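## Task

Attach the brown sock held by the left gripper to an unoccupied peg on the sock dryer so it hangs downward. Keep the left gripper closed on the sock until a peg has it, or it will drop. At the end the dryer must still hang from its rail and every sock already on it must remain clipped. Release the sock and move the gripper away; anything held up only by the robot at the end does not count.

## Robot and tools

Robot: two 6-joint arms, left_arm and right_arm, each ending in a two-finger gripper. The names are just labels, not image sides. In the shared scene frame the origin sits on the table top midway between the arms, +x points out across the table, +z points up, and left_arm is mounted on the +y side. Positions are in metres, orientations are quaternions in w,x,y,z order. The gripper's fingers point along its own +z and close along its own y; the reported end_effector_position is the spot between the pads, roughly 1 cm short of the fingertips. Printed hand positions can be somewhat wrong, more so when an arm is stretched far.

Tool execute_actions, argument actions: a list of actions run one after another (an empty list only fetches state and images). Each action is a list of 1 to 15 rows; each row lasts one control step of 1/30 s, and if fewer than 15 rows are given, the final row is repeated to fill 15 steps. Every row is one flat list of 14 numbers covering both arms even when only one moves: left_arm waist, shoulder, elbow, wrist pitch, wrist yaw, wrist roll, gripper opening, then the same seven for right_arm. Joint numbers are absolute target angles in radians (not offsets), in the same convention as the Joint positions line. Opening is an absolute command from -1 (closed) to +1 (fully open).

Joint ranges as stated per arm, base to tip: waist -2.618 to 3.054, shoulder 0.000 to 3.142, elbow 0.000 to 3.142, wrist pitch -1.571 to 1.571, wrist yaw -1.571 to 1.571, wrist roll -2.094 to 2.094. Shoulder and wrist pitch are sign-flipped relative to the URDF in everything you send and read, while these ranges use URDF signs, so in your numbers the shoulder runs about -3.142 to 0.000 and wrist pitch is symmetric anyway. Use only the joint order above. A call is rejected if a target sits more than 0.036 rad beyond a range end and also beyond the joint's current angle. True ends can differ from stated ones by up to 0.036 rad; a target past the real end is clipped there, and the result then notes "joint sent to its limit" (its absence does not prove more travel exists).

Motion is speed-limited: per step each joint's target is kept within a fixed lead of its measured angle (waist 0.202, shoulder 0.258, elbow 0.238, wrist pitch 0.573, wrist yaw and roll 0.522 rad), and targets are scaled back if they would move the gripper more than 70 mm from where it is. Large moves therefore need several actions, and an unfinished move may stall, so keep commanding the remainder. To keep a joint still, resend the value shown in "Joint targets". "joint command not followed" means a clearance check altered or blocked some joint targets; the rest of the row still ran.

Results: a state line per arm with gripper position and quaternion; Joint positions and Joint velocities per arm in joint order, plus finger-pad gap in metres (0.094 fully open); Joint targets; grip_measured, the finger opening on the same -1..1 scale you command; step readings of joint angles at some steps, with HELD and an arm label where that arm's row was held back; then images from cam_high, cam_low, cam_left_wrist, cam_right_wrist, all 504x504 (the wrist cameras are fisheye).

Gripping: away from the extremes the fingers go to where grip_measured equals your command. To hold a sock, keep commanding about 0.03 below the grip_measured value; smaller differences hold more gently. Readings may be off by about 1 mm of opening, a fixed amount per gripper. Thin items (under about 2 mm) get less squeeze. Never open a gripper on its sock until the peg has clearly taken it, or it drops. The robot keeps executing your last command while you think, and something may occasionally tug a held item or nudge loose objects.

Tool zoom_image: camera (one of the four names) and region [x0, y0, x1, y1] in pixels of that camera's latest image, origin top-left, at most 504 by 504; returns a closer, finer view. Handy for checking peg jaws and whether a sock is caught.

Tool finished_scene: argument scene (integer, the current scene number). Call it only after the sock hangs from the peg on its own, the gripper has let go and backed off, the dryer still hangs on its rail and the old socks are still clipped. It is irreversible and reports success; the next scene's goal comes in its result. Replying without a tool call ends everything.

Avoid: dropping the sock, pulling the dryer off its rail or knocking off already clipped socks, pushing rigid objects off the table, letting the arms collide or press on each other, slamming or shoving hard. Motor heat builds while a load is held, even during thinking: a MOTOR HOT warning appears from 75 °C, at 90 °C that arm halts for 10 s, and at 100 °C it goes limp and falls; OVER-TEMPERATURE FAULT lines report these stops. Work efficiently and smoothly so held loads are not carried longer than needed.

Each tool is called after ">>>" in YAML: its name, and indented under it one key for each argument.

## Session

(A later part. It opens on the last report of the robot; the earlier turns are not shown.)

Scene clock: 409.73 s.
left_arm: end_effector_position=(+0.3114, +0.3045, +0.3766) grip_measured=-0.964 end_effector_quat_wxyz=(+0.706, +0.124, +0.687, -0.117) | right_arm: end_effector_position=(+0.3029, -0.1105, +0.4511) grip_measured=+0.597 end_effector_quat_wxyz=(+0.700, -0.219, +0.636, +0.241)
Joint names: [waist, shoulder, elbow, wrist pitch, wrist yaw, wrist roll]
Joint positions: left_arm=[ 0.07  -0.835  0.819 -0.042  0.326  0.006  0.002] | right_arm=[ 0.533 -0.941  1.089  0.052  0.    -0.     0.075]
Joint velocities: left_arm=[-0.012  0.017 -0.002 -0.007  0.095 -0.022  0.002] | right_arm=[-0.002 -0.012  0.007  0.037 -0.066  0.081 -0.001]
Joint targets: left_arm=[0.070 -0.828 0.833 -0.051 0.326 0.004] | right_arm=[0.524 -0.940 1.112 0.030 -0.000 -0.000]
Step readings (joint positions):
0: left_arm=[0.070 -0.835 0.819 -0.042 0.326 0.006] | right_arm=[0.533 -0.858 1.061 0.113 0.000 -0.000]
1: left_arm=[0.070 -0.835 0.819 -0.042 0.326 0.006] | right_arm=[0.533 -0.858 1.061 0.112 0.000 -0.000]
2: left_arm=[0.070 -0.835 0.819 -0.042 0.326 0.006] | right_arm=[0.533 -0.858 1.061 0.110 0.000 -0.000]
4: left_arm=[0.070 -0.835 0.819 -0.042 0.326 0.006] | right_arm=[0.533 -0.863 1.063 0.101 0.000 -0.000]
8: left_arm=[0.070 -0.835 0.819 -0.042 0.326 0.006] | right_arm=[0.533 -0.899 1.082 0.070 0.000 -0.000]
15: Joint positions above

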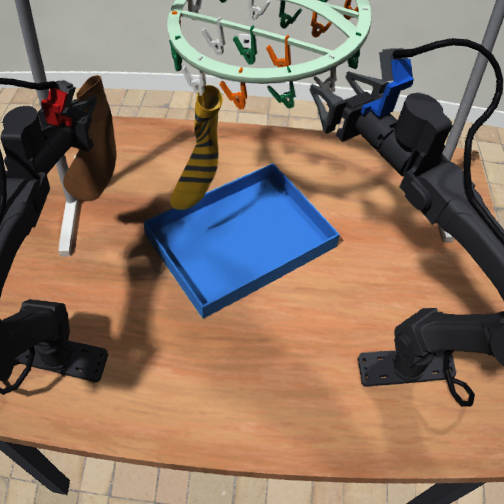

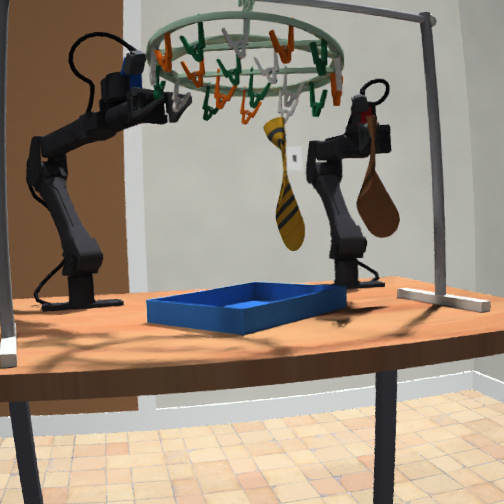

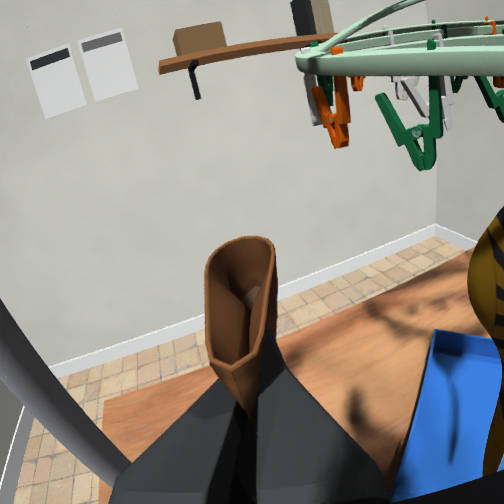

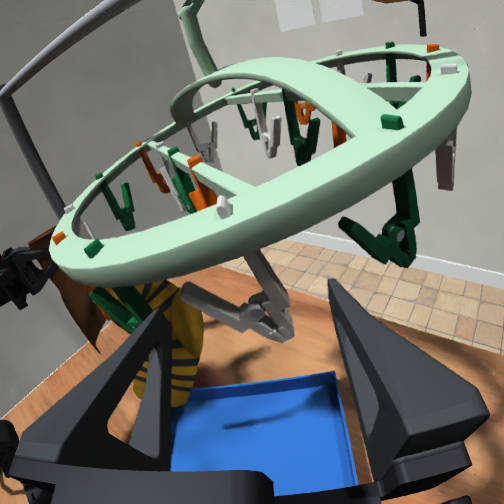

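>>> execute_actions:
  actions:
    - [[0.070,-0.828,0.833,-0.051,0.326,0.004,-1,0.524,-0.947,1.115,0.024,0.0,0,0.6],[0.070,-0.828,0.833,-0.051,0.326,0.004,-1,0.524,-0.955,1.118,0.018,0.0,0,0.6],[0.070,-0.828,0.833,-0.051,0.326,0.004,-1,0.524,-0.963,1.121,0.012,0.0,0,0.6],[0.070,-0.828,0.833,-0.051,0.326,0.004,-1,0.524,-0.971,1.124,0.006,0.0,0,0.6],[0.070,-0.828,0.833,-0.051,0.326,0.004,-1,0.524,-0.979,1.127,0.0,0.0,0,0.6],[0.070,-0.828,0.833,-0.051,0.326,0.004,-1,0.524,-0.987,1.129,-0.004,0.0,0,0.6],[0.070,-0.828,0.833,-0.051,0.326,0.004,-1,0.524,-0.994,1.131,-0.006,0.0,0,0.6]]

>>> zoom_image:
  camera: "cam_low"
  region: [110, 50, 230, 140]

>>> zoom_image:
  camera: "cam_high"
  region: [270, 40, 410, 140]

Scene clock: 434.00 s.
left_arm: end_effector_position=(+0.3114, +0.3045, +0.3766) grip_measured=-0.964 end_effector_quat_wxyz=(+0.706, +0.124, +0.687, -0.117) | right_arm: end_effector_position=(+0.3139, -0.1020, +0.4538) grip_measured=+0.597 end_effector_quat_wxyz=(+0.703, -0.218, +0.632, +0.242)
Joint names: [waist, shoulder, elbow, wrist pitch, wrist yaw, wrist roll]
Joint positions: left_arm=[ 0.07  -0.835  0.819 -0.042  0.326  0.006  0.002] | right_arm=[ 0.533 -0.992  1.108  0.011  0.    -0.     0.075]
Joint velocities: left_arm=[-0.002  0.012 -0.022  0.007 -0.066 -0.081 -0.   ] | right_arm=[ 0.007  0.022 -0.007 -0.022  0.007 -0.051 -0.   ]
Joint targets: left_arm=[0.070 -0.828 0.833 -0.051 0.326 0.004] | right_arm=[0.524 -0.994 1.131 -0.006 0.000 0.000]
Step readings (joint positions):
0: left_arm=[0.070 -0.835 0.819 -0.042 0.326 0.006] | right_arm=[0.533 -0.941 1.089 0.043 0.000 -0.000]
1: left_arm=[0.070 -0.835 0.819 -0.042 0.326 0.006] | right_arm=[0.533 -0.941 1.089 0.043 0.000 -0.000]
2: left_arm=[0.070 -0.835 0.819 -0.042 0.326 0.006] | right_arm=[0.533 -0.941 1.089 0.041 0.000 -0.000]
4: left_arm=[0.070 -0.835 0.819 -0.042 0.326 0.006] | right_arm=[0.533 -0.947 1.094 0.036 0.000 -0.000]
8: left_arm=[0.070 -0.835 0.819 -0.042 0.326 0.006] | right_arm=[0.533 -0.976 1.108 0.015 0.000 -0.000]
15: Joint positions above

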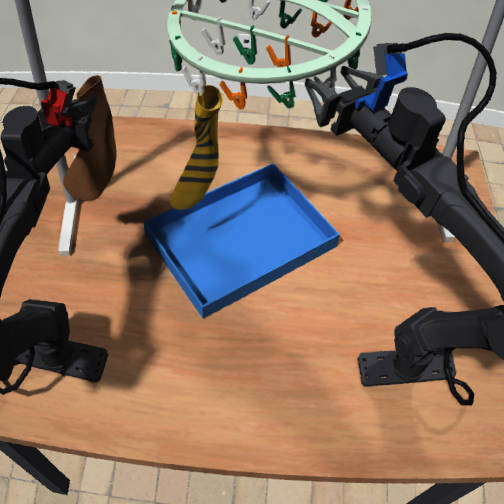

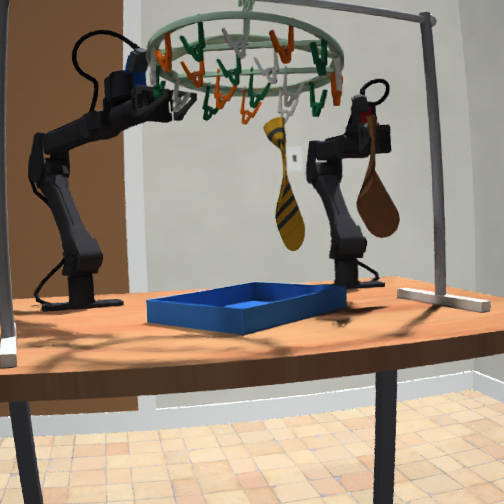

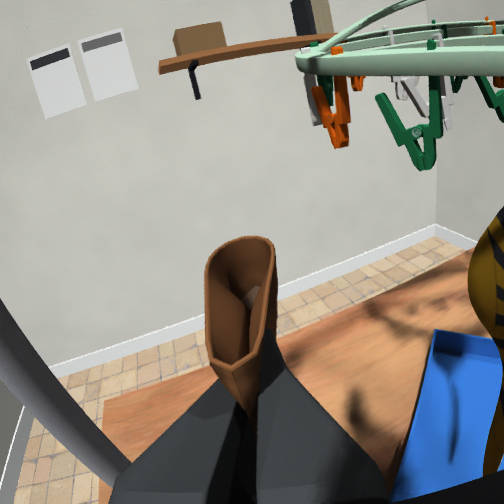

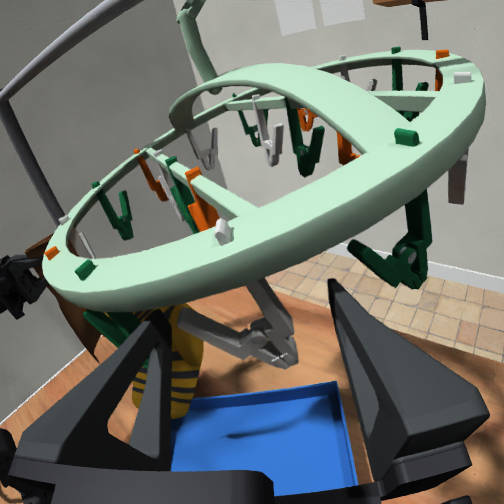

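Region (110, 50, 230, 140) of cam_low's 504x504 image, scaled by 4.200, with more detail than that image has; it fills the top 378 rows of this view, and the rest is white.

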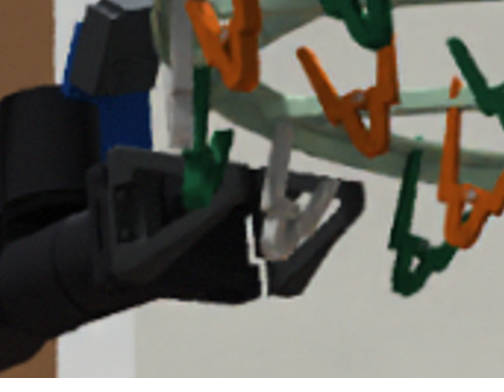

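Region (270, 40, 410, 140) of cam_high's 504x504 image, scaled by 3.600, with more detail than that image has; it fills the top 360 rows of this view, and the rest is white.

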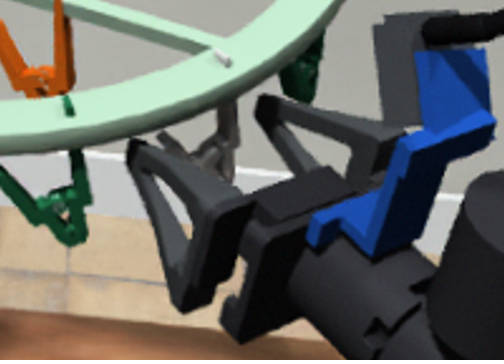

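>>> execute_actions:
  actions:
    - [[0.070,-0.828,0.833,-0.051,0.326,0.004,-1,0.524,-0.994,1.131,-0.006,0.0,0,0.5],[0.070,-0.828,0.833,-0.051,0.326,0.004,-1,0.524,-0.994,1.131,-0.006,0.0,0,0.4],[0.070,-0.828,0.833,-0.051,0.326,0.004,-1,0.524,-0.994,1.131,-0.006,0.0,0,0.3],[0.070,-0.828,0.833,-0.051,0.326,0.004,-1,0.524,-0.994,1.131,-0.006,0.0,0,0.22],[0.070,-0.828,0.833,-0.051,0.326,0.004,-1,0.524,-0.994,1.131,-0.006,0.0,0,0.15],[0.070,-0.828,0.833,-0.051,0.326,0.004,-1,0.524,-0.994,1.131,-0.006,0.0,0,0.08],[0.070,-0.828,0.833,-0.051,0.326,0.004,-1,0.524,-0.994,1.131,-0.006,0.0,0,0.02],[0.070,-0.828,0.833,-0.051,0.326,0.004,-1,0.524,-0.994,1.131,-0.006,0.0,0,-0.04],[0.070,-0.828,0.833,-0.051,0.326,0.004,-1,0.524,-0.994,1.131,-0.006,0.0,0,-0.1],[0.070,-0.828,0.833,-0.051,0.326,0.004,-1,0.524,-0.994,1.131,-0.006,0.0,0,-0.15],[0.070,-0.828,0.833,-0.051,0.326,0.004,-1,0.524,-0.994,1.131,-0.006,0.0,0,-0.2]]

>>> zoom_image:
  camera: "cam_low"
  region: [110, 50, 230, 140]

>>> zoom_image:
  camera: "cam_high"
  region: [270, 40, 410, 140]

Scene clock: 452.97 s.
left_arm: end_effector_position=(+0.3114, +0.3045, +0.3766) grip_measured=-0.964 end_effector_quat_wxyz=(+0.706, +0.124, +0.687, -0.117) | right_arm: end_effector_position=(+0.3139, -0.1022, +0.4550) grip_measured=-0.188 end_effector_quat_wxyz=(+0.704, -0.216, +0.631, +0.243)
Joint names: [waist, shoulder, elbow, wrist pitch, wrist yaw, wrist roll]
Joint positions: left_arm=[ 0.07  -0.835  0.819 -0.042  0.326  0.006  0.002] | right_arm=[ 0.533 -0.992  1.108  0.006  0.001  0.003  0.038]
Joint velocities: left_arm=[-0.002  0.007 -0.002  0.081 -0.007 -0.007 -0.   ] | right_arm=[-0.017  0.017 -0.007 -0.037  0.066  0.022 -0.   ]
Joint targets: left_arm=[0.070 -0.828 0.833 -0.051 0.326 0.004] | right_arm=[0.524 -0.994 1.131 -0.006 -0.000 0.000]
Step readings (joint positions):
0: left_arm=[0.070 -0.835 0.819 -0.042 0.326 0.006] | right_arm=[0.533 -0.992 1.108 0.007 0.000 -0.000]
1: left_arm=[0.070 -0.835 0.819 -0.042 0.326 0.006] | right_arm=[0.533 -0.992 1.108 0.007 0.000 -0.000]
2: left_arm=[0.070 -0.835 0.819 -0.042 0.326 0.006] | right_arm=[0.533 -0.992 1.108 0.007 0.000 -0.000]
4: left_arm=[0.070 -0.835 0.819 -0.042 0.326 0.006] | right_arm=[0.533 -0.992 1.108 0.007 0.000 -0.000]
8: left_arm=[0.070 -0.835 0.819 -0.042 0.326 0.006] | right_arm=[0.533 -0.992 1.108 0.007 0.000 -0.000]
15: Joint positions above

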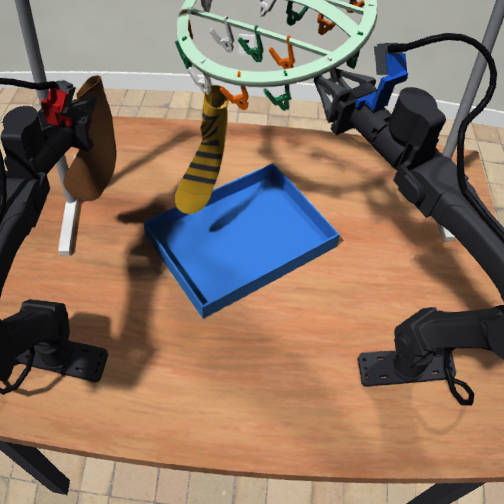

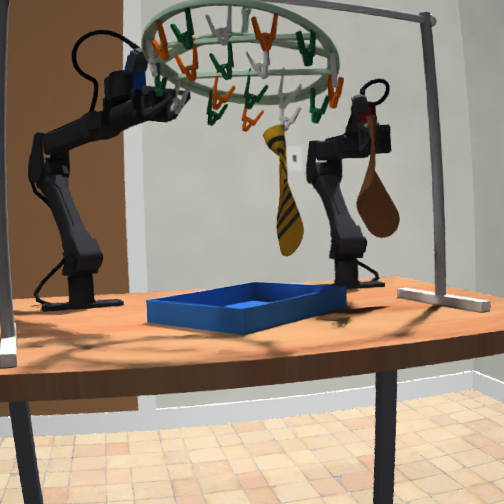

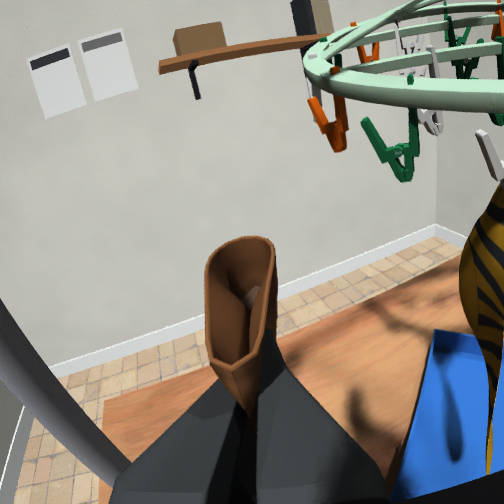

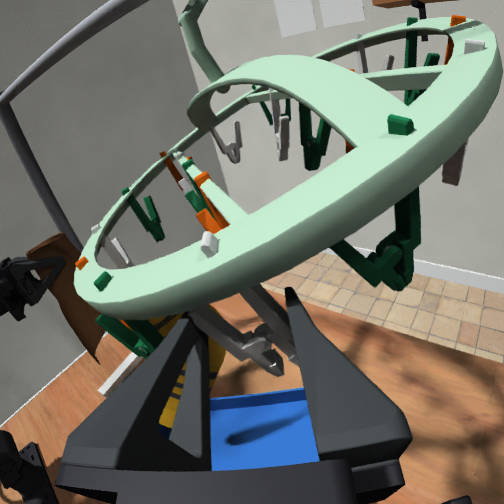

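Region (110, 50, 230, 140) of cam_low's 504x504 image, scaled by 4.200, with more detail than that image has; it fills the top 378 rows of this view, and the rest is white.

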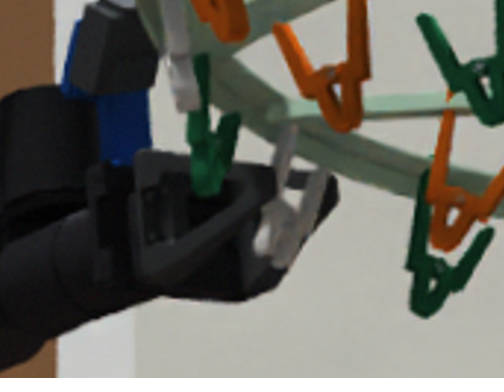

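Region (270, 40, 410, 140) of cam_high's 504x504 image, scaled by 3.600, with more detail than that image has; it fills the top 360 rows of this view, and the rest is white.

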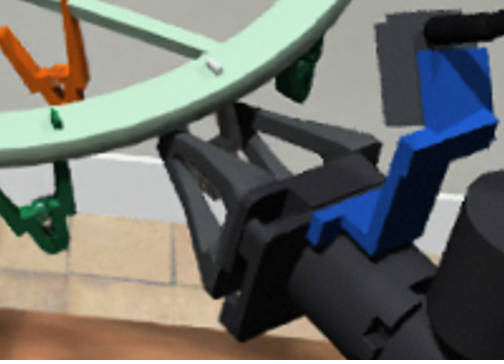

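>>> execute_actions:
  actions: []

>>> zoom_image:
  camera: "cam_low"
  region: [110, 50, 230, 140]

>>> zoom_image:
  camera: "cam_right_wrist"
  region: [130, 220, 370, 420]

Scene clock: 463.27 s.
left_arm: end_effector_position=(+0.3114, +0.3045, +0.3766) grip_measured=-0.964 end_effector_quat_wxyz=(+0.706, +0.124, +0.687, -0.117) | right_arm: end_effector_position=(+0.3138, -0.1022, +0.4553) grip_measured=-0.188 end_effector_quat_wxyz=(+0.704, -0.215, +0.631, +0.244)
Joint names: [waist, shoulder, elbow, wrist pitch, wrist yaw, wrist roll]
Joint positions: left_arm=[ 0.07  -0.835  0.819 -0.042  0.326  0.006  0.002] | right_arm=[ 0.533 -0.992  1.108  0.004  0.001  0.004  0.038]
Joint velocities: left_arm=[-0.017  0.002 -0.002 -0.066 -0.022 -0.007 -0.001] | right_arm=[-0.017  0.012 -0.002  0.022 -0.037 -0.007  0.   ]
Joint targets: left_arm=[0.070 -0.828 0.833 -0.051 0.326 0.004] | right_arm=[0.524 -0.994 1.131 -0.006 -0.000 0.000]

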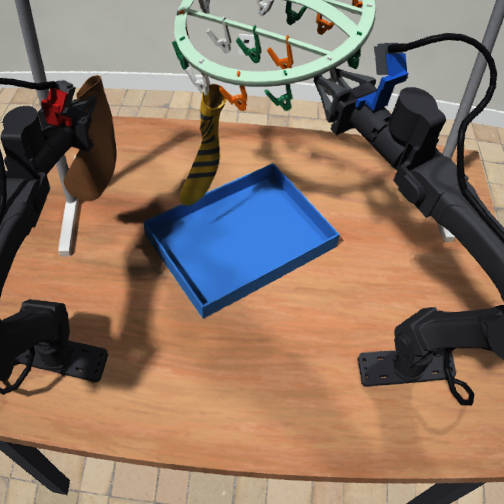

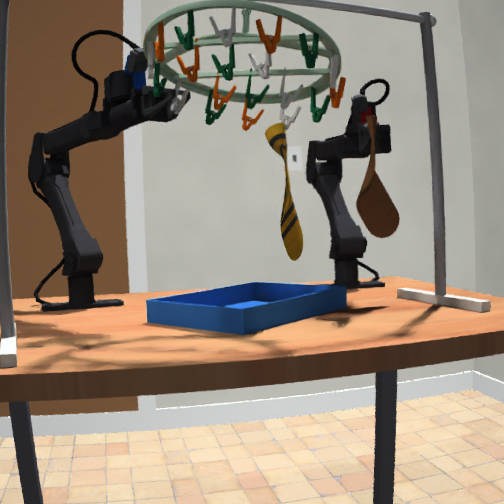

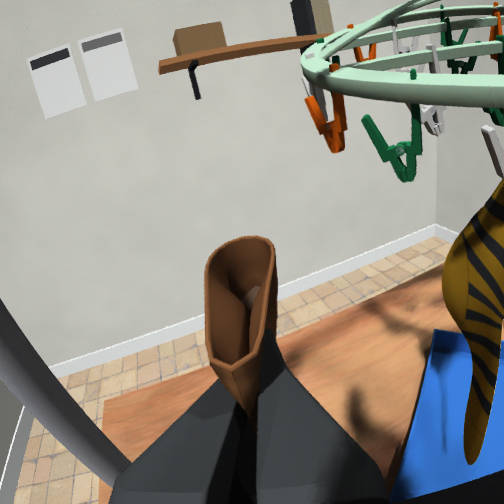

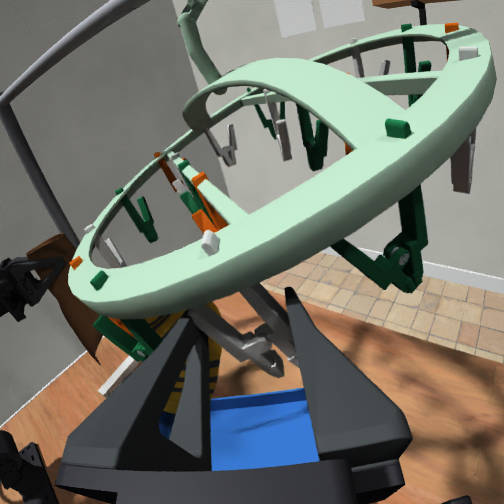

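Region (110, 50, 230, 140) of cam_low's 504x504 image, scaled by 4.200, with more detail than that image has; it fills the top 378 rows of this view, and the rest is white.

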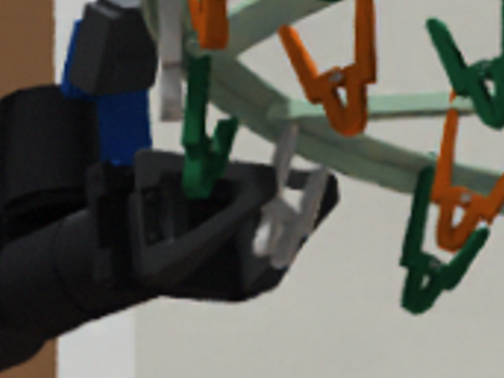

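Region (130, 220, 370, 420) of cam_right_wrist's 504x504 image, scaled by 2.100, with more detail than that image has.

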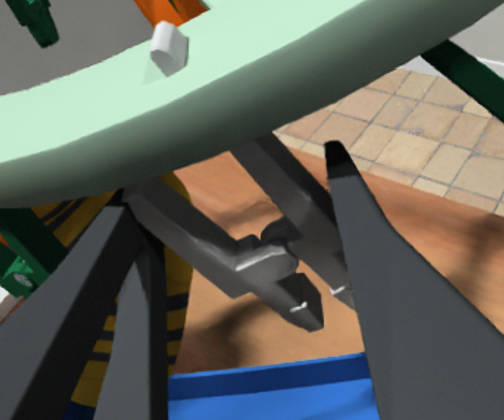

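>>> execute_actions:
  actions:
    - [[0.070,-0.828,0.833,-0.051,0.326,0.004,-1,0.524,-0.994,1.131,-0.006,0.0,0,-0.17],[0.070,-0.828,0.833,-0.051,0.326,0.004,-1,0.524,-0.994,1.131,-0.006,0.0,0,-0.14],[0.070,-0.828,0.833,-0.051,0.326,0.004,-1,0.524,-0.994,1.131,-0.006,0.0,0,-0.11],[0.070,-0.828,0.833,-0.051,0.326,0.004,-1,0.524,-0.994,1.131,-0.006,0.0,0,-0.08],[0.070,-0.828,0.833,-0.051,0.326,0.004,-1,0.524,-0.994,1.131,-0.006,0.0,0,-0.05],[0.070,-0.828,0.833,-0.051,0.326,0.004,-1,0.524,-0.994,1.131,-0.006,0.0,0,-0.02],[0.070,-0.828,0.833,-0.051,0.326,0.004,-1,0.524,-0.994,1.131,-0.006,0.0,0,0.01],[0.070,-0.828,0.833,-0.051,0.326,0.004,-1,0.524,-0.994,1.131,-0.006,0.0,0,0.04],[0.070,-0.828,0.833,-0.051,0.326,0.004,-1,0.524,-0.994,1.131,-0.006,0.0,0,0.07],[0.070,-0.828,0.833,-0.051,0.326,0.004,-1,0.524,-0.994,1.131,-0.006,0.0,0,0.1],[0.070,-0.828,0.833,-0.051,0.326,0.004,-1,0.524,-0.994,1.131,-0.006,0.0,0,0.14],[0.070,-0.828,0.833,-0.051,0.326,0.004,-1,0.524,-0.994,1.131,-0.006,0.0,0,0.18],[0.070,-0.828,0.833,-0.051,0.326,0.004,-1,0.524,-0.994,1.131,-0.006,0.0,0,0.22],[0.070,-0.828,0.833,-0.051,0.326,0.004,-1,0.524,-0.994,1.131,-0.006,0.0,0,0.26],[0.070,-0.828,0.833,-0.051,0.326,0.004,-1,0.524,-0.994,1.131,-0.006,0.0,0,0.35]]

Scene clock: 473.90 s.
left_arm: end_effector_position=(+0.3114, +0.3045, +0.3766) grip_measured=-0.964 end_effector_quat_wxyz=(+0.706, +0.124, +0.687, -0.117) | right_arm: end_effector_position=(+0.3139, -0.1022, +0.4554) grip_measured=+0.305 end_effector_quat_wxyz=(+0.705, -0.215, +0.631, +0.244)
Joint names: [waist, shoulder, elbow, wrist pitch, wrist yaw, wrist roll]
Joint positions: left_arm=[ 0.07  -0.835  0.819 -0.042  0.326  0.006  0.002] | right_arm=[ 0.532 -0.992  1.108  0.004  0.001  0.004  0.061]
Joint velocities: left_arm=[ 0.002  0.002  0.002 -0.081 -0.051  0.007 -0.001] | right_arm=[-0.007 -0.017 -0.007  0.051 -0.037 -0.037  0.086]
Joint targets: left_arm=[0.070 -0.828 0.833 -0.051 0.326 0.004] | right_arm=[0.524 -0.994 1.131 -0.006 0.000 0.000]
Step readings (joint positions):
0: left_arm=[0.070 -0.835 0.819 -0.042 0.326 0.006] | right_arm=[0.533 -0.992 1.108 0.004 0.001 0.004]
1: left_arm=[0.070 -0.835 0.819 -0.042 0.326 0.006] | right_arm=[0.533 -0.992 1.108 0.004 0.001 0.004]
2: left_arm=[0.070 -0.835 0.819 -0.042 0.326 0.006] | right_arm=[0.533 -0.992 1.108 0.004 0.001 0.004]
4: left_arm=[0.070 -0.835 0.819 -0.042 0.326 0.006] | right_arm=[0.533 -0.992 1.108 0.004 0.000 0.004]
8: left_arm=[0.070 -0.835 0.819 -0.042 0.326 0.006] | right_arm=[0.532 -0.992 1.108 0.004 0.001 0.004]
15: Joint positions above

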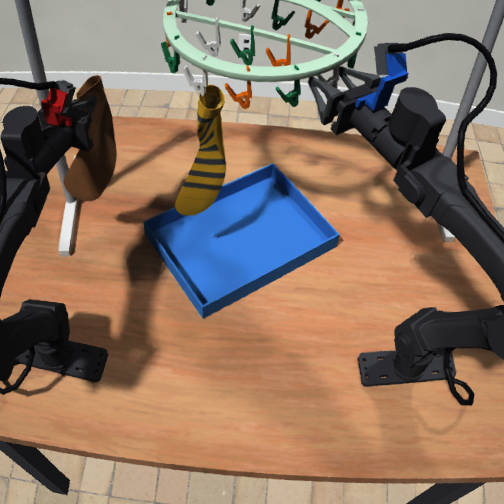

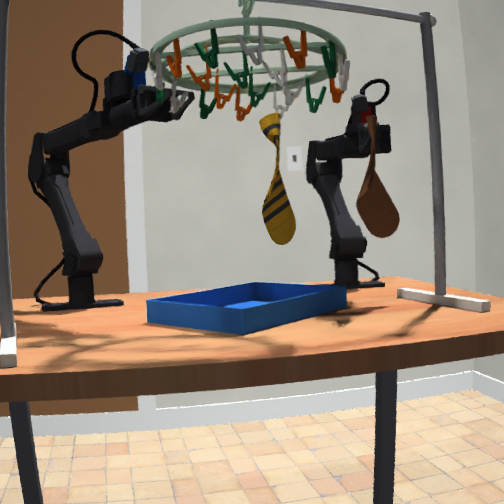

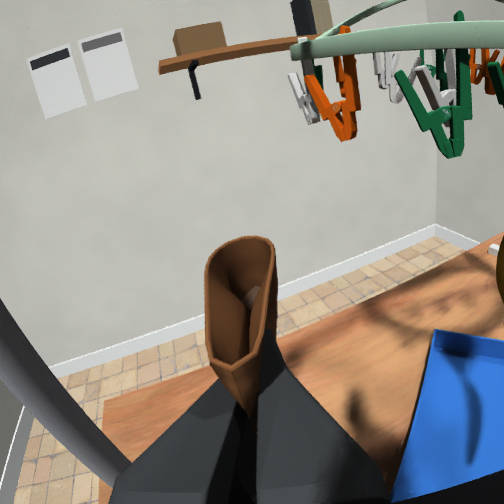

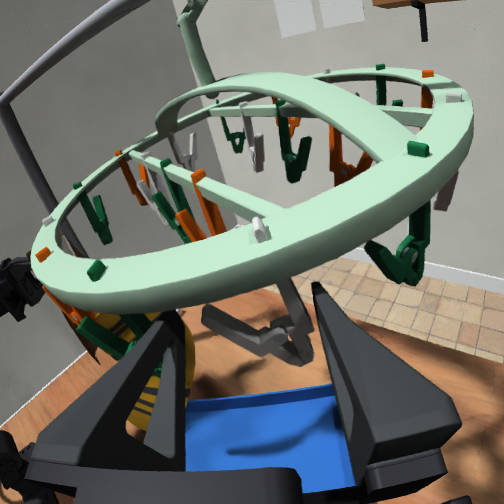

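>>> execute_actions:
  actions: []

>>> zoom_image:
  camera: "cam_low"
  region: [110, 50, 230, 140]

Scene clock: 484.77 s.
left_arm: end_effector_position=(+0.3114, +0.3045, +0.3766) grip_measured=-0.964 end_effector_quat_wxyz=(+0.706, +0.124, +0.687, -0.117) | right_arm: end_effector_position=(+0.3139, -0.1022, +0.4554) grip_measured=+0.347 end_effector_quat_wxyz=(+0.705, -0.215, +0.631, +0.244)
Joint names: [waist, shoulder, elbow, wrist pitch, wrist yaw, wrist roll]
Joint positions: left_arm=[ 0.07  -0.835  0.819 -0.042  0.326  0.006  0.002] | right_arm=[ 0.532 -0.992  1.108  0.004  0.001  0.004  0.063]
Joint velocities: left_arm=[ 0.002 -0.007  0.002  0.037  0.007  0.037  0.   ] | right_arm=[-0.007  0.012 -0.002  0.007 -0.022  0.007 -0.001]
Joint targets: left_arm=[0.070 -0.828 0.833 -0.051 0.326 0.004] | right_arm=[0.524 -0.994 1.131 -0.006 0.000 0.000]

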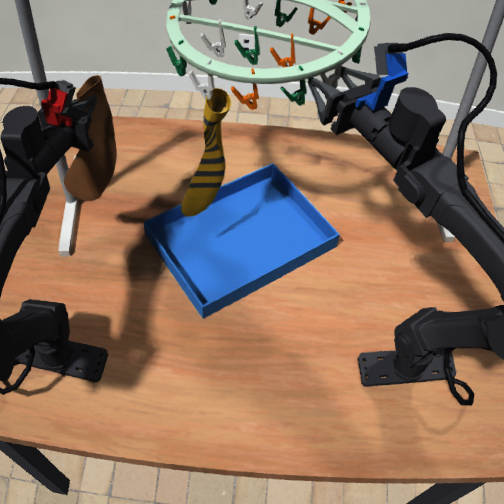

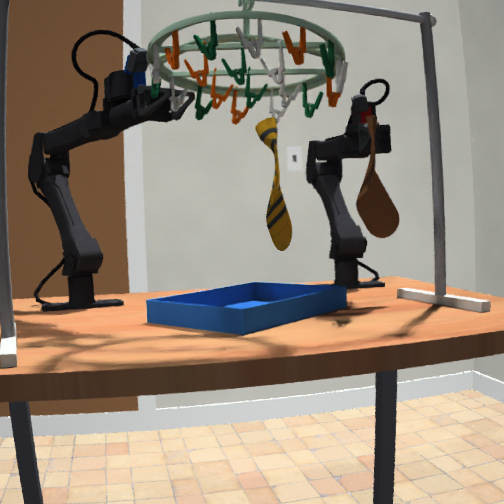

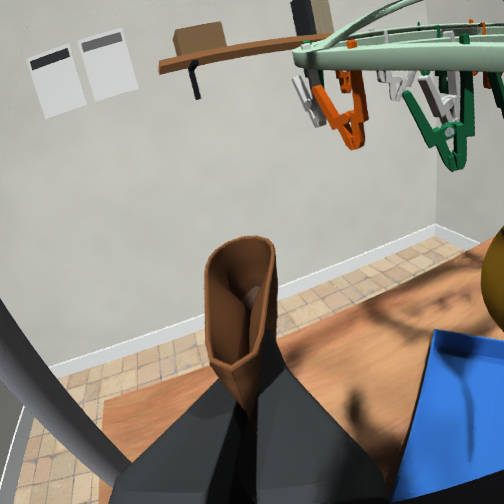

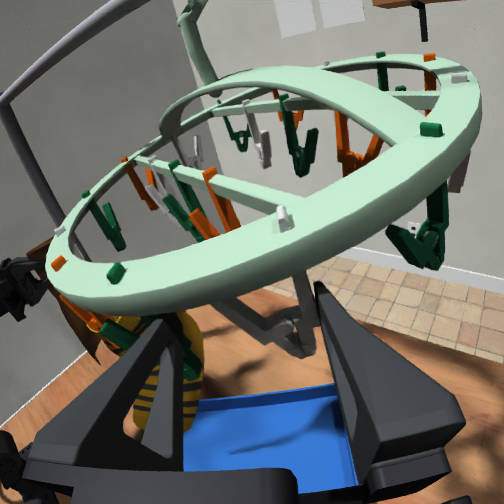

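Region (110, 50, 230, 140) of cam_low's 504x504 image, scaled by 4.200, with more detail than that image has; it fills the top 378 rows of this view, and the rest is white.

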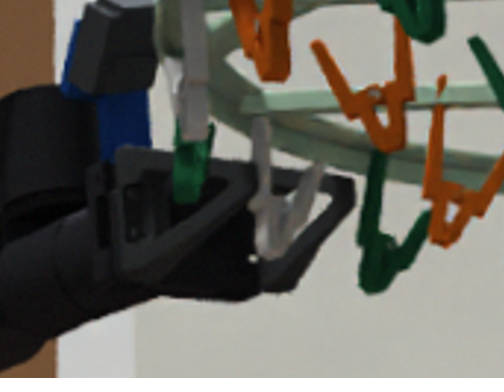

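>>> execute_actions:
  actions:
    - [[0.070,-0.828,0.833,-0.051,0.326,0.004,-1,0.520,-0.996,1.134,-0.006,0.0,-0.015,0.35],[0.070,-0.828,0.833,-0.051,0.326,0.004,-1,0.516,-0.999,1.137,-0.006,0.0,-0.03,0.35],[0.070,-0.828,0.833,-0.051,0.326,0.004,-1,0.513,-1.002,1.140,-0.006,0.0,-0.045,0.33],[0.070,-0.828,0.833,-0.051,0.326,0.004,-1,0.510,-1.005,1.143,-0.006,0.0,-0.06,0.30],[0.070,-0.828,0.833,-0.051,0.326,0.004,-1,0.507,-1.008,1.146,-0.006,0.0,-0.075,0.27],[0.070,-0.828,0.833,-0.051,0.326,0.004,-1,0.505,-1.011,1.149,-0.006,0.0,-0.09,0.24],[0.070,-0.828,0.833,-0.051,0.326,0.004,-1,0.503,-1.013,1.152,-0.006,0.0,-0.105,0.21],[0.070,-0.828,0.833,-0.051,0.326,0.004,-1,0.503,-1.015,1.155,-0.006,0.0,-0.12,0.18],[0.070,-0.828,0.833,-0.051,0.326,0.004,-1,0.503,-1.017,1.158,-0.006,0.0,-0.135,0.15],[0.070,-0.828,0.833,-0.051,0.326,0.004,-1,0.503,-1.019,1.160,-0.006,0.0,-0.15,0.12],[0.070,-0.828,0.833,-0.051,0.326,0.004,-1,0.503,-1.019,1.160,-0.006,0.0,-0.16,0.10]]

>>> zoom_image:
  camera: "cam_low"
  region: [110, 50, 230, 140]

Scene clock: 522.47 s.
left_arm: end_effector_position=(+0.3114, +0.3045, +0.3766) grip_measured=-0.964 end_effector_quat_wxyz=(+0.706, +0.124, +0.687, -0.117) | right_arm: end_effector_position=(+0.3211, -0.1062, +0.4622) grip_measured=+0.103 end_effector_quat_wxyz=(+0.724, -0.250, +0.614, +0.189)
Joint names: [waist, shoulder, elbow, wrist pitch, wrist yaw, wrist roll]
Joint positions: left_arm=[ 0.07  -0.835  0.819 -0.042  0.326  0.006  0.002] | right_arm=[ 0.511 -1.012  1.136  0.004  0.001 -0.132  0.052]
Joint velocities: left_arm=[-0.012  0.002 -0.007  0.007  0.037 -0.037  0.001] | right_arm=[ 0.017  0.002 -0.007  0.051 -0.051 -0.139 -0.   ]
Joint targets: left_arm=[0.070 -0.828 0.833 -0.051 0.326 0.004] | right_arm=[0.503 -1.019 1.160 -0.006 0.000 -0.160]
Step readings (joint positions):
0: left_arm=[0.070 -0.835 0.819 -0.042 0.326 0.006] | right_arm=[0.532 -0.992 1.108 0.004 0.001 0.004]
1: left_arm=[0.070 -0.835 0.819 -0.042 0.326 0.006] | right_arm=[0.532 -0.992 1.108 0.004 0.001 0.002]
2: left_arm=[0.070 -0.835 0.819 -0.042 0.326 0.006] | right_arm=[0.530 -0.992 1.108 0.004 0.001 -0.002]
4: left_arm=[0.070 -0.835 0.819 -0.042 0.326 0.006] | right_arm=[0.525 -0.994 1.111 0.004 0.001 -0.016]
8: left_arm=[0.070 -0.835 0.819 -0.042 0.326 0.006] | right_arm=[0.513 -1.003 1.126 0.004 0.001 -0.060]
15: Joint positions above

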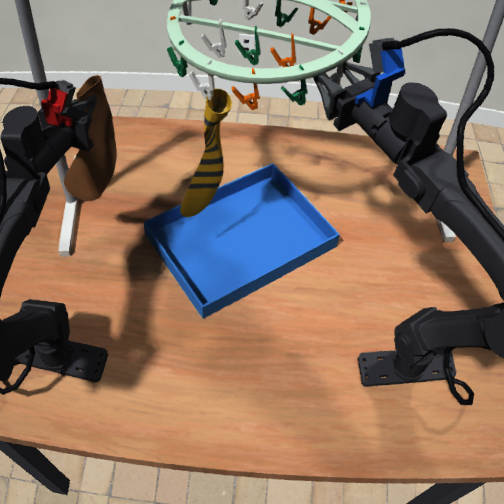

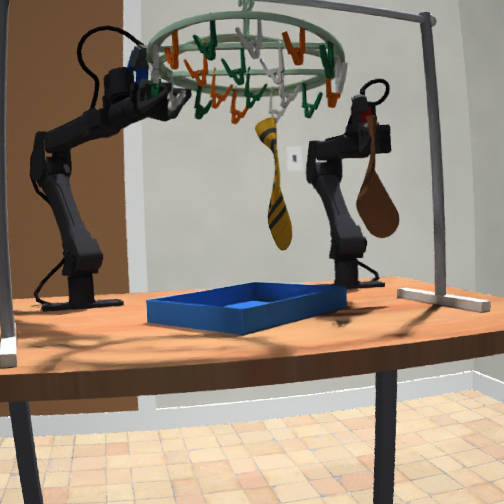

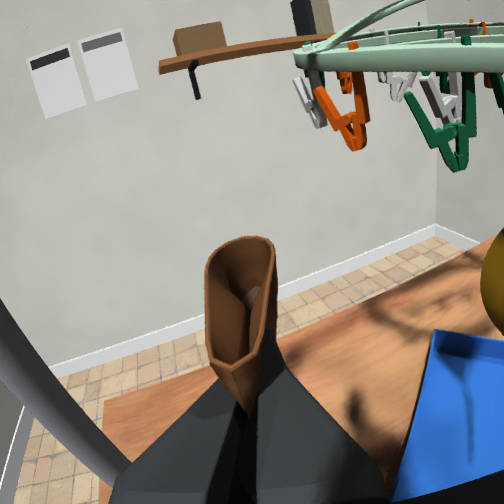

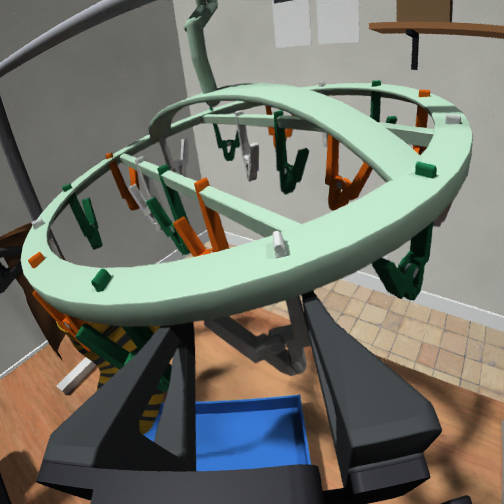

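Region (110, 50, 230, 140) of cam_low's 504x504 image, scaled by 4.200, with more detail than that image has; it fills the top 378 rows of this view, and the rest is white.

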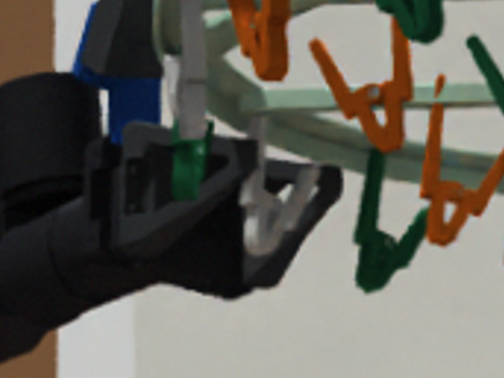

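>>> execute_actions:
  actions:
    - [[0.070,-0.828,0.833,-0.051,0.326,0.004,-1,0.503,-1.019,1.160,-0.006,0.0,-0.16,0.08],[0.070,-0.828,0.833,-0.051,0.326,0.004,-1,0.503,-1.019,1.160,-0.006,0.0,-0.16,0.06],[0.070,-0.828,0.833,-0.051,0.326,0.004,-1,0.502,-1.019,1.160,-0.006,0.0,-0.16,0.04],[0.070,-0.828,0.833,-0.051,0.326,0.004,-1,0.501,-1.019,1.160,-0.006,0.0,-0.16,0.02],[0.070,-0.828,0.833,-0.051,0.326,0.004,-1,0.500,-1.019,1.160,-0.006,0.0,-0.16,0.0],[0.070,-0.828,0.833,-0.051,0.326,0.004,-1,0.499,-1.019,1.160,-0.006,0.0,-0.16,-0.02],[0.070,-0.828,0.833,-0.051,0.326,0.004,-1,0.498,-1.019,1.160,-0.006,0.0,-0.16,-0.04],[0.070,-0.828,0.833,-0.051,0.326,0.004,-1,0.496,-1.019,1.160,-0.006,0.0,-0.16,-0.06],[0.070,-0.828,0.833,-0.051,0.326,0.004,-1,0.495,-1.019,1.160,-0.006,0.0,-0.16,-0.08],[0.070,-0.828,0.833,-0.051,0.326,0.004,-1,0.494,-1.019,1.160,-0.006,0.0,-0.16,-0.10],[0.070,-0.828,0.833,-0.051,0.326,0.004,-1,0.492,-1.019,1.160,-0.006,0.0,-0.16,-0.12],[0.070,-0.828,0.833,-0.051,0.326,0.004,-1,0.491,-1.019,1.160,-0.006,0.0,-0.16,-0.14],[0.070,-0.828,0.833,-0.051,0.326,0.004,-1,0.490,-1.019,1.160,-0.006,0.0,-0.16,-0.16],[0.070,-0.828,0.833,-0.051,0.326,0.004,-1,0.488,-1.019,1.160,-0.006,0.0,-0.16,-0.18],[0.070,-0.828,0.833,-0.051,0.326,0.004,-1,0.487,-1.019,1.160,-0.006,0.0,-0.16,-0.20]]

>>> zoom_image:
  camera: "cam_low"
  region: [110, 50, 230, 140]

Scene clock: 548.23 s.
left_arm: end_effector_position=(+0.3114, +0.3045, +0.3766) grip_measured=-0.964 end_effector_quat_wxyz=(+0.706, +0.124, +0.687, -0.117) | right_arm: end_effector_position=(+0.3241, -0.1100, +0.4621) grip_measured=-0.184 end_effector_quat_wxyz=(+0.727, -0.253, +0.613, +0.175)
Joint names: [waist, shoulder, elbow, wrist pitch, wrist yaw, wrist roll]
Joint positions: left_arm=[ 0.07  -0.835  0.819 -0.042  0.326  0.006  0.002] | right_arm=[ 0.498 -1.012  1.136  0.004  0.001 -0.155  0.038]
Joint velocities: left_arm=[-0.012 -0.002  0.007 -0.022  0.037 -0.037  0.   ] | right_arm=[-0.027  0.007  0.027 -0.037 -0.007 -0.037 -0.021]
Joint targets: left_arm=[0.070 -0.828 0.833 -0.051 0.326 0.004] | right_arm=[0.487 -1.019 1.160 -0.006 -0.000 -0.160]
Step readings (joint positions):
0: left_arm=[0.070 -0.835 0.819 -0.042 0.326 0.006] | right_arm=[0.511 -1.012 1.136 0.004 0.001 -0.154]
1: left_arm=[0.070 -0.835 0.819 -0.042 0.326 0.006] | right_arm=[0.511 -1.012 1.136 0.004 0.001 -0.154]
2: left_arm=[0.070 -0.835 0.819 -0.042 0.326 0.006] | right_arm=[0.511 -1.012 1.136 0.004 0.001 -0.154]
4: left_arm=[0.070 -0.835 0.819 -0.042 0.326 0.006] | right_arm=[0.511 -1.012 1.136 0.004 0.001 -0.155]
8: left_arm=[0.070 -0.835 0.819 -0.042 0.326 0.006] | right_arm=[0.508 -1.012 1.136 0.004 0.001 -0.155]
15: Joint positions above

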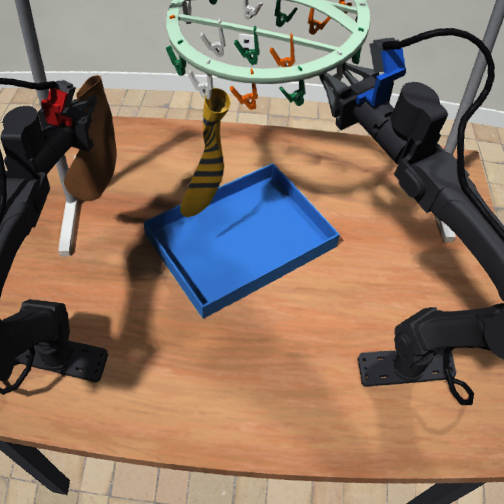

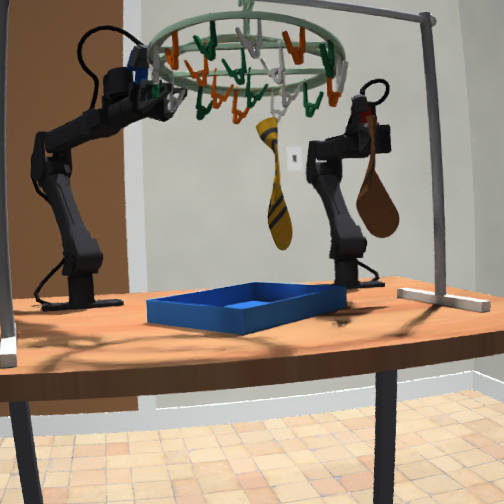

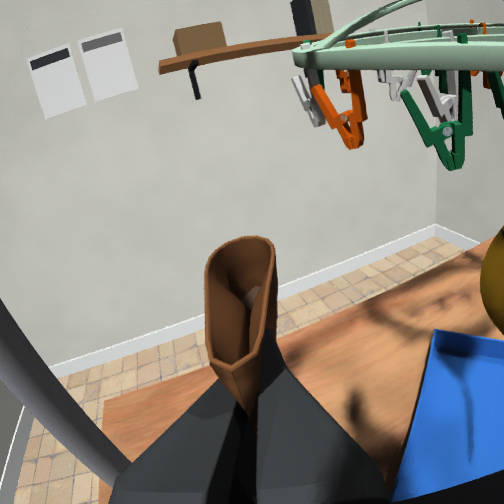

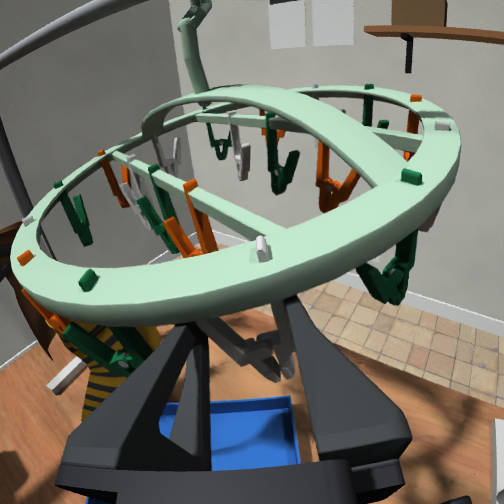

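Region (110, 50, 230, 140) of cam_low's 504x504 image, scaled by 4.200, with more detail than that image has; it fills the top 378 rows of this view, and the rest is white.

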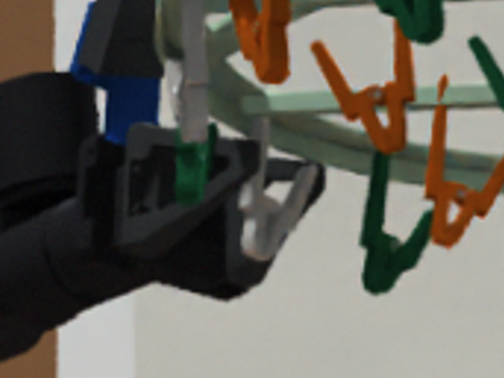

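>>> execute_actions:
  actions:
    - [[0.070,-0.828,0.833,-0.051,0.326,0.004,-1,0.486,-1.019,1.160,-0.006,0.0,-0.16,-0.22],[0.070,-0.828,0.833,-0.051,0.326,0.004,-1,0.485,-1.019,1.160,-0.006,0.0,-0.16,-0.24],[0.070,-0.828,0.833,-0.051,0.326,0.004,-1,0.483,-1.019,1.160,-0.006,0.0,-0.16,-0.26],[0.070,-0.828,0.833,-0.051,0.326,0.004,-1,0.482,-1.019,1.160,-0.006,0.0,-0.16,-0.28],[0.070,-0.828,0.833,-0.051,0.326,0.004,-1,0.481,-1.019,1.160,-0.006,0.0,-0.16,-0.30],[0.070,-0.828,0.833,-0.051,0.326,0.004,-1,0.479,-1.019,1.160,-0.006,0.0,-0.16,-0.32],[0.070,-0.828,0.833,-0.051,0.326,0.004,-1,0.478,-1.019,1.160,-0.006,0.0,-0.16,-0.34],[0.070,-0.828,0.833,-0.051,0.326,0.004,-1,0.477,-1.019,1.160,-0.006,0.0,-0.16,-0.36],[0.070,-0.828,0.833,-0.051,0.326,0.004,-1,0.475,-1.019,1.160,-0.006,0.0,-0.16,-0.38],[0.070,-0.828,0.833,-0.051,0.326,0.004,-1,0.474,-1.019,1.160,-0.006,0.0,-0.16,-0.40],[0.070,-0.828,0.833,-0.051,0.326,0.004,-1,0.473,-1.019,1.160,-0.006,0.0,-0.16,-0.42],[0.070,-0.828,0.833,-0.051,0.326,0.004,-1,0.471,-1.019,1.160,-0.006,0.0,-0.16,-0.44],[0.070,-0.828,0.833,-0.051,0.326,0.004,-1,0.470,-1.019,1.160,-0.006,0.0,-0.16,-0.46],[0.070,-0.828,0.833,-0.051,0.326,0.004,-1,0.469,-1.019,1.160,-0.006,0.0,-0.16,-0.48],[0.070,-0.828,0.833,-0.051,0.326,0.004,-1,0.468,-1.019,1.160,-0.006,0.0,-0.16,-0.50]]

>>> zoom_image:
  camera: "cam_low"
  region: [110, 50, 230, 140]

Scene clock: 566.00 s.
left_arm: end_effector_position=(+0.3114, +0.3045, +0.3766) grip_measured=-0.964 end_effector_quat_wxyz=(+0.706, +0.124, +0.687, -0.117) | right_arm: end_effector_position=(+0.3270, -0.1145, +0.4642) grip_measured=-0.389 end_effector_quat_wxyz=(+0.732, -0.249, +0.612, +0.170)
Joint names: [waist, shoulder, elbow, wrist pitch, wrist yaw, wrist roll]
Joint positions: left_arm=[ 0.07  -0.835  0.819 -0.042  0.326  0.006  0.002] | right_arm=[ 0.481 -1.012  1.136 -0.005 -0.003 -0.157  0.029]
Joint velocities: left_arm=[-0.012 -0.007 -0.007  0.022  0.037  0.022  0.001] | right_arm=[-0.037  0.007  0.012 -0.066 -0.066  0.007 -0.001]
Joint targets: left_arm=[0.070 -0.828 0.833 -0.051 0.326 0.004] | right_arm=[0.468 -1.019 1.160 -0.006 0.000 -0.160]
Step readings (joint positions):
0: left_arm=[0.070 -0.835 0.819 -0.042 0.326 0.006] | right_arm=[0.496 -1.012 1.136 0.004 0.001 -0.155]
1: left_arm=[0.070 -0.835 0.819 -0.042 0.326 0.006] | right_arm=[0.496 -1.012 1.136 0.004 0.001 -0.155]
2: left_arm=[0.070 -0.835 0.819 -0.042 0.326 0.006] | right_arm=[0.495 -1.012 1.136 0.004 0.001 -0.155]
4: left_arm=[0.070 -0.835 0.819 -0.042 0.326 0.006] | right_arm=[0.493 -1.012 1.136 0.004 0.000 -0.155]
8: left_arm=[0.070 -0.835 0.819 -0.042 0.326 0.006] | right_arm=[0.488 -1.012 1.136 0.002 0.000 -0.155]
15: Joint positions above

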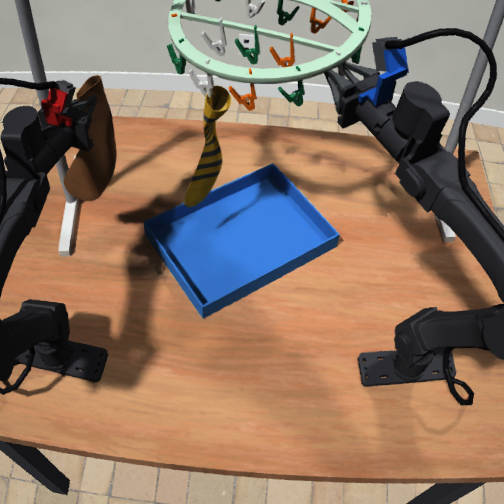

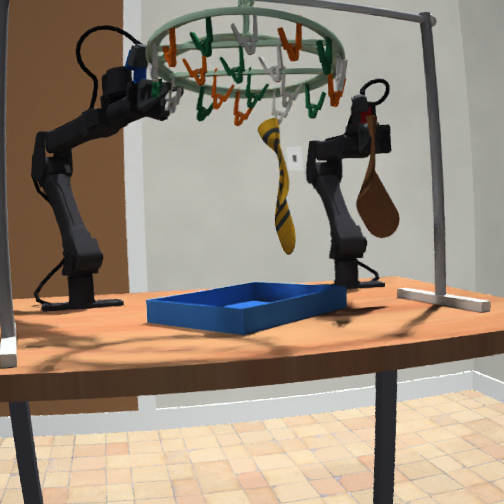

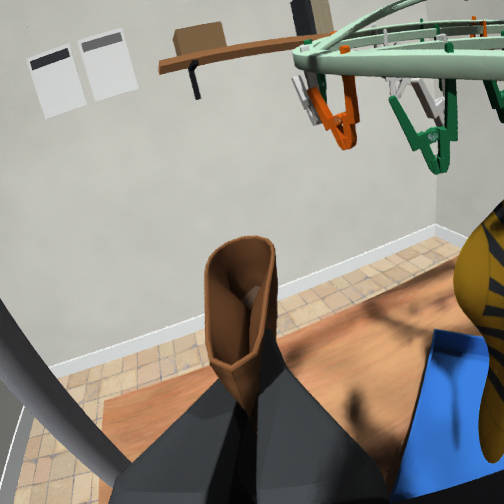

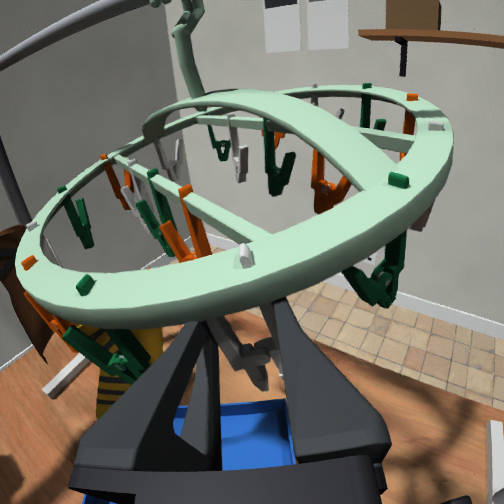

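Region (110, 50, 230, 140) of cam_low's 504x504 image, scaled by 4.200, with more detail than that image has; it fills the top 378 rows of this view, and the rest is white.

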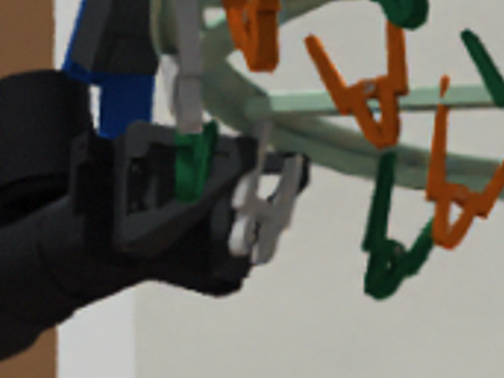

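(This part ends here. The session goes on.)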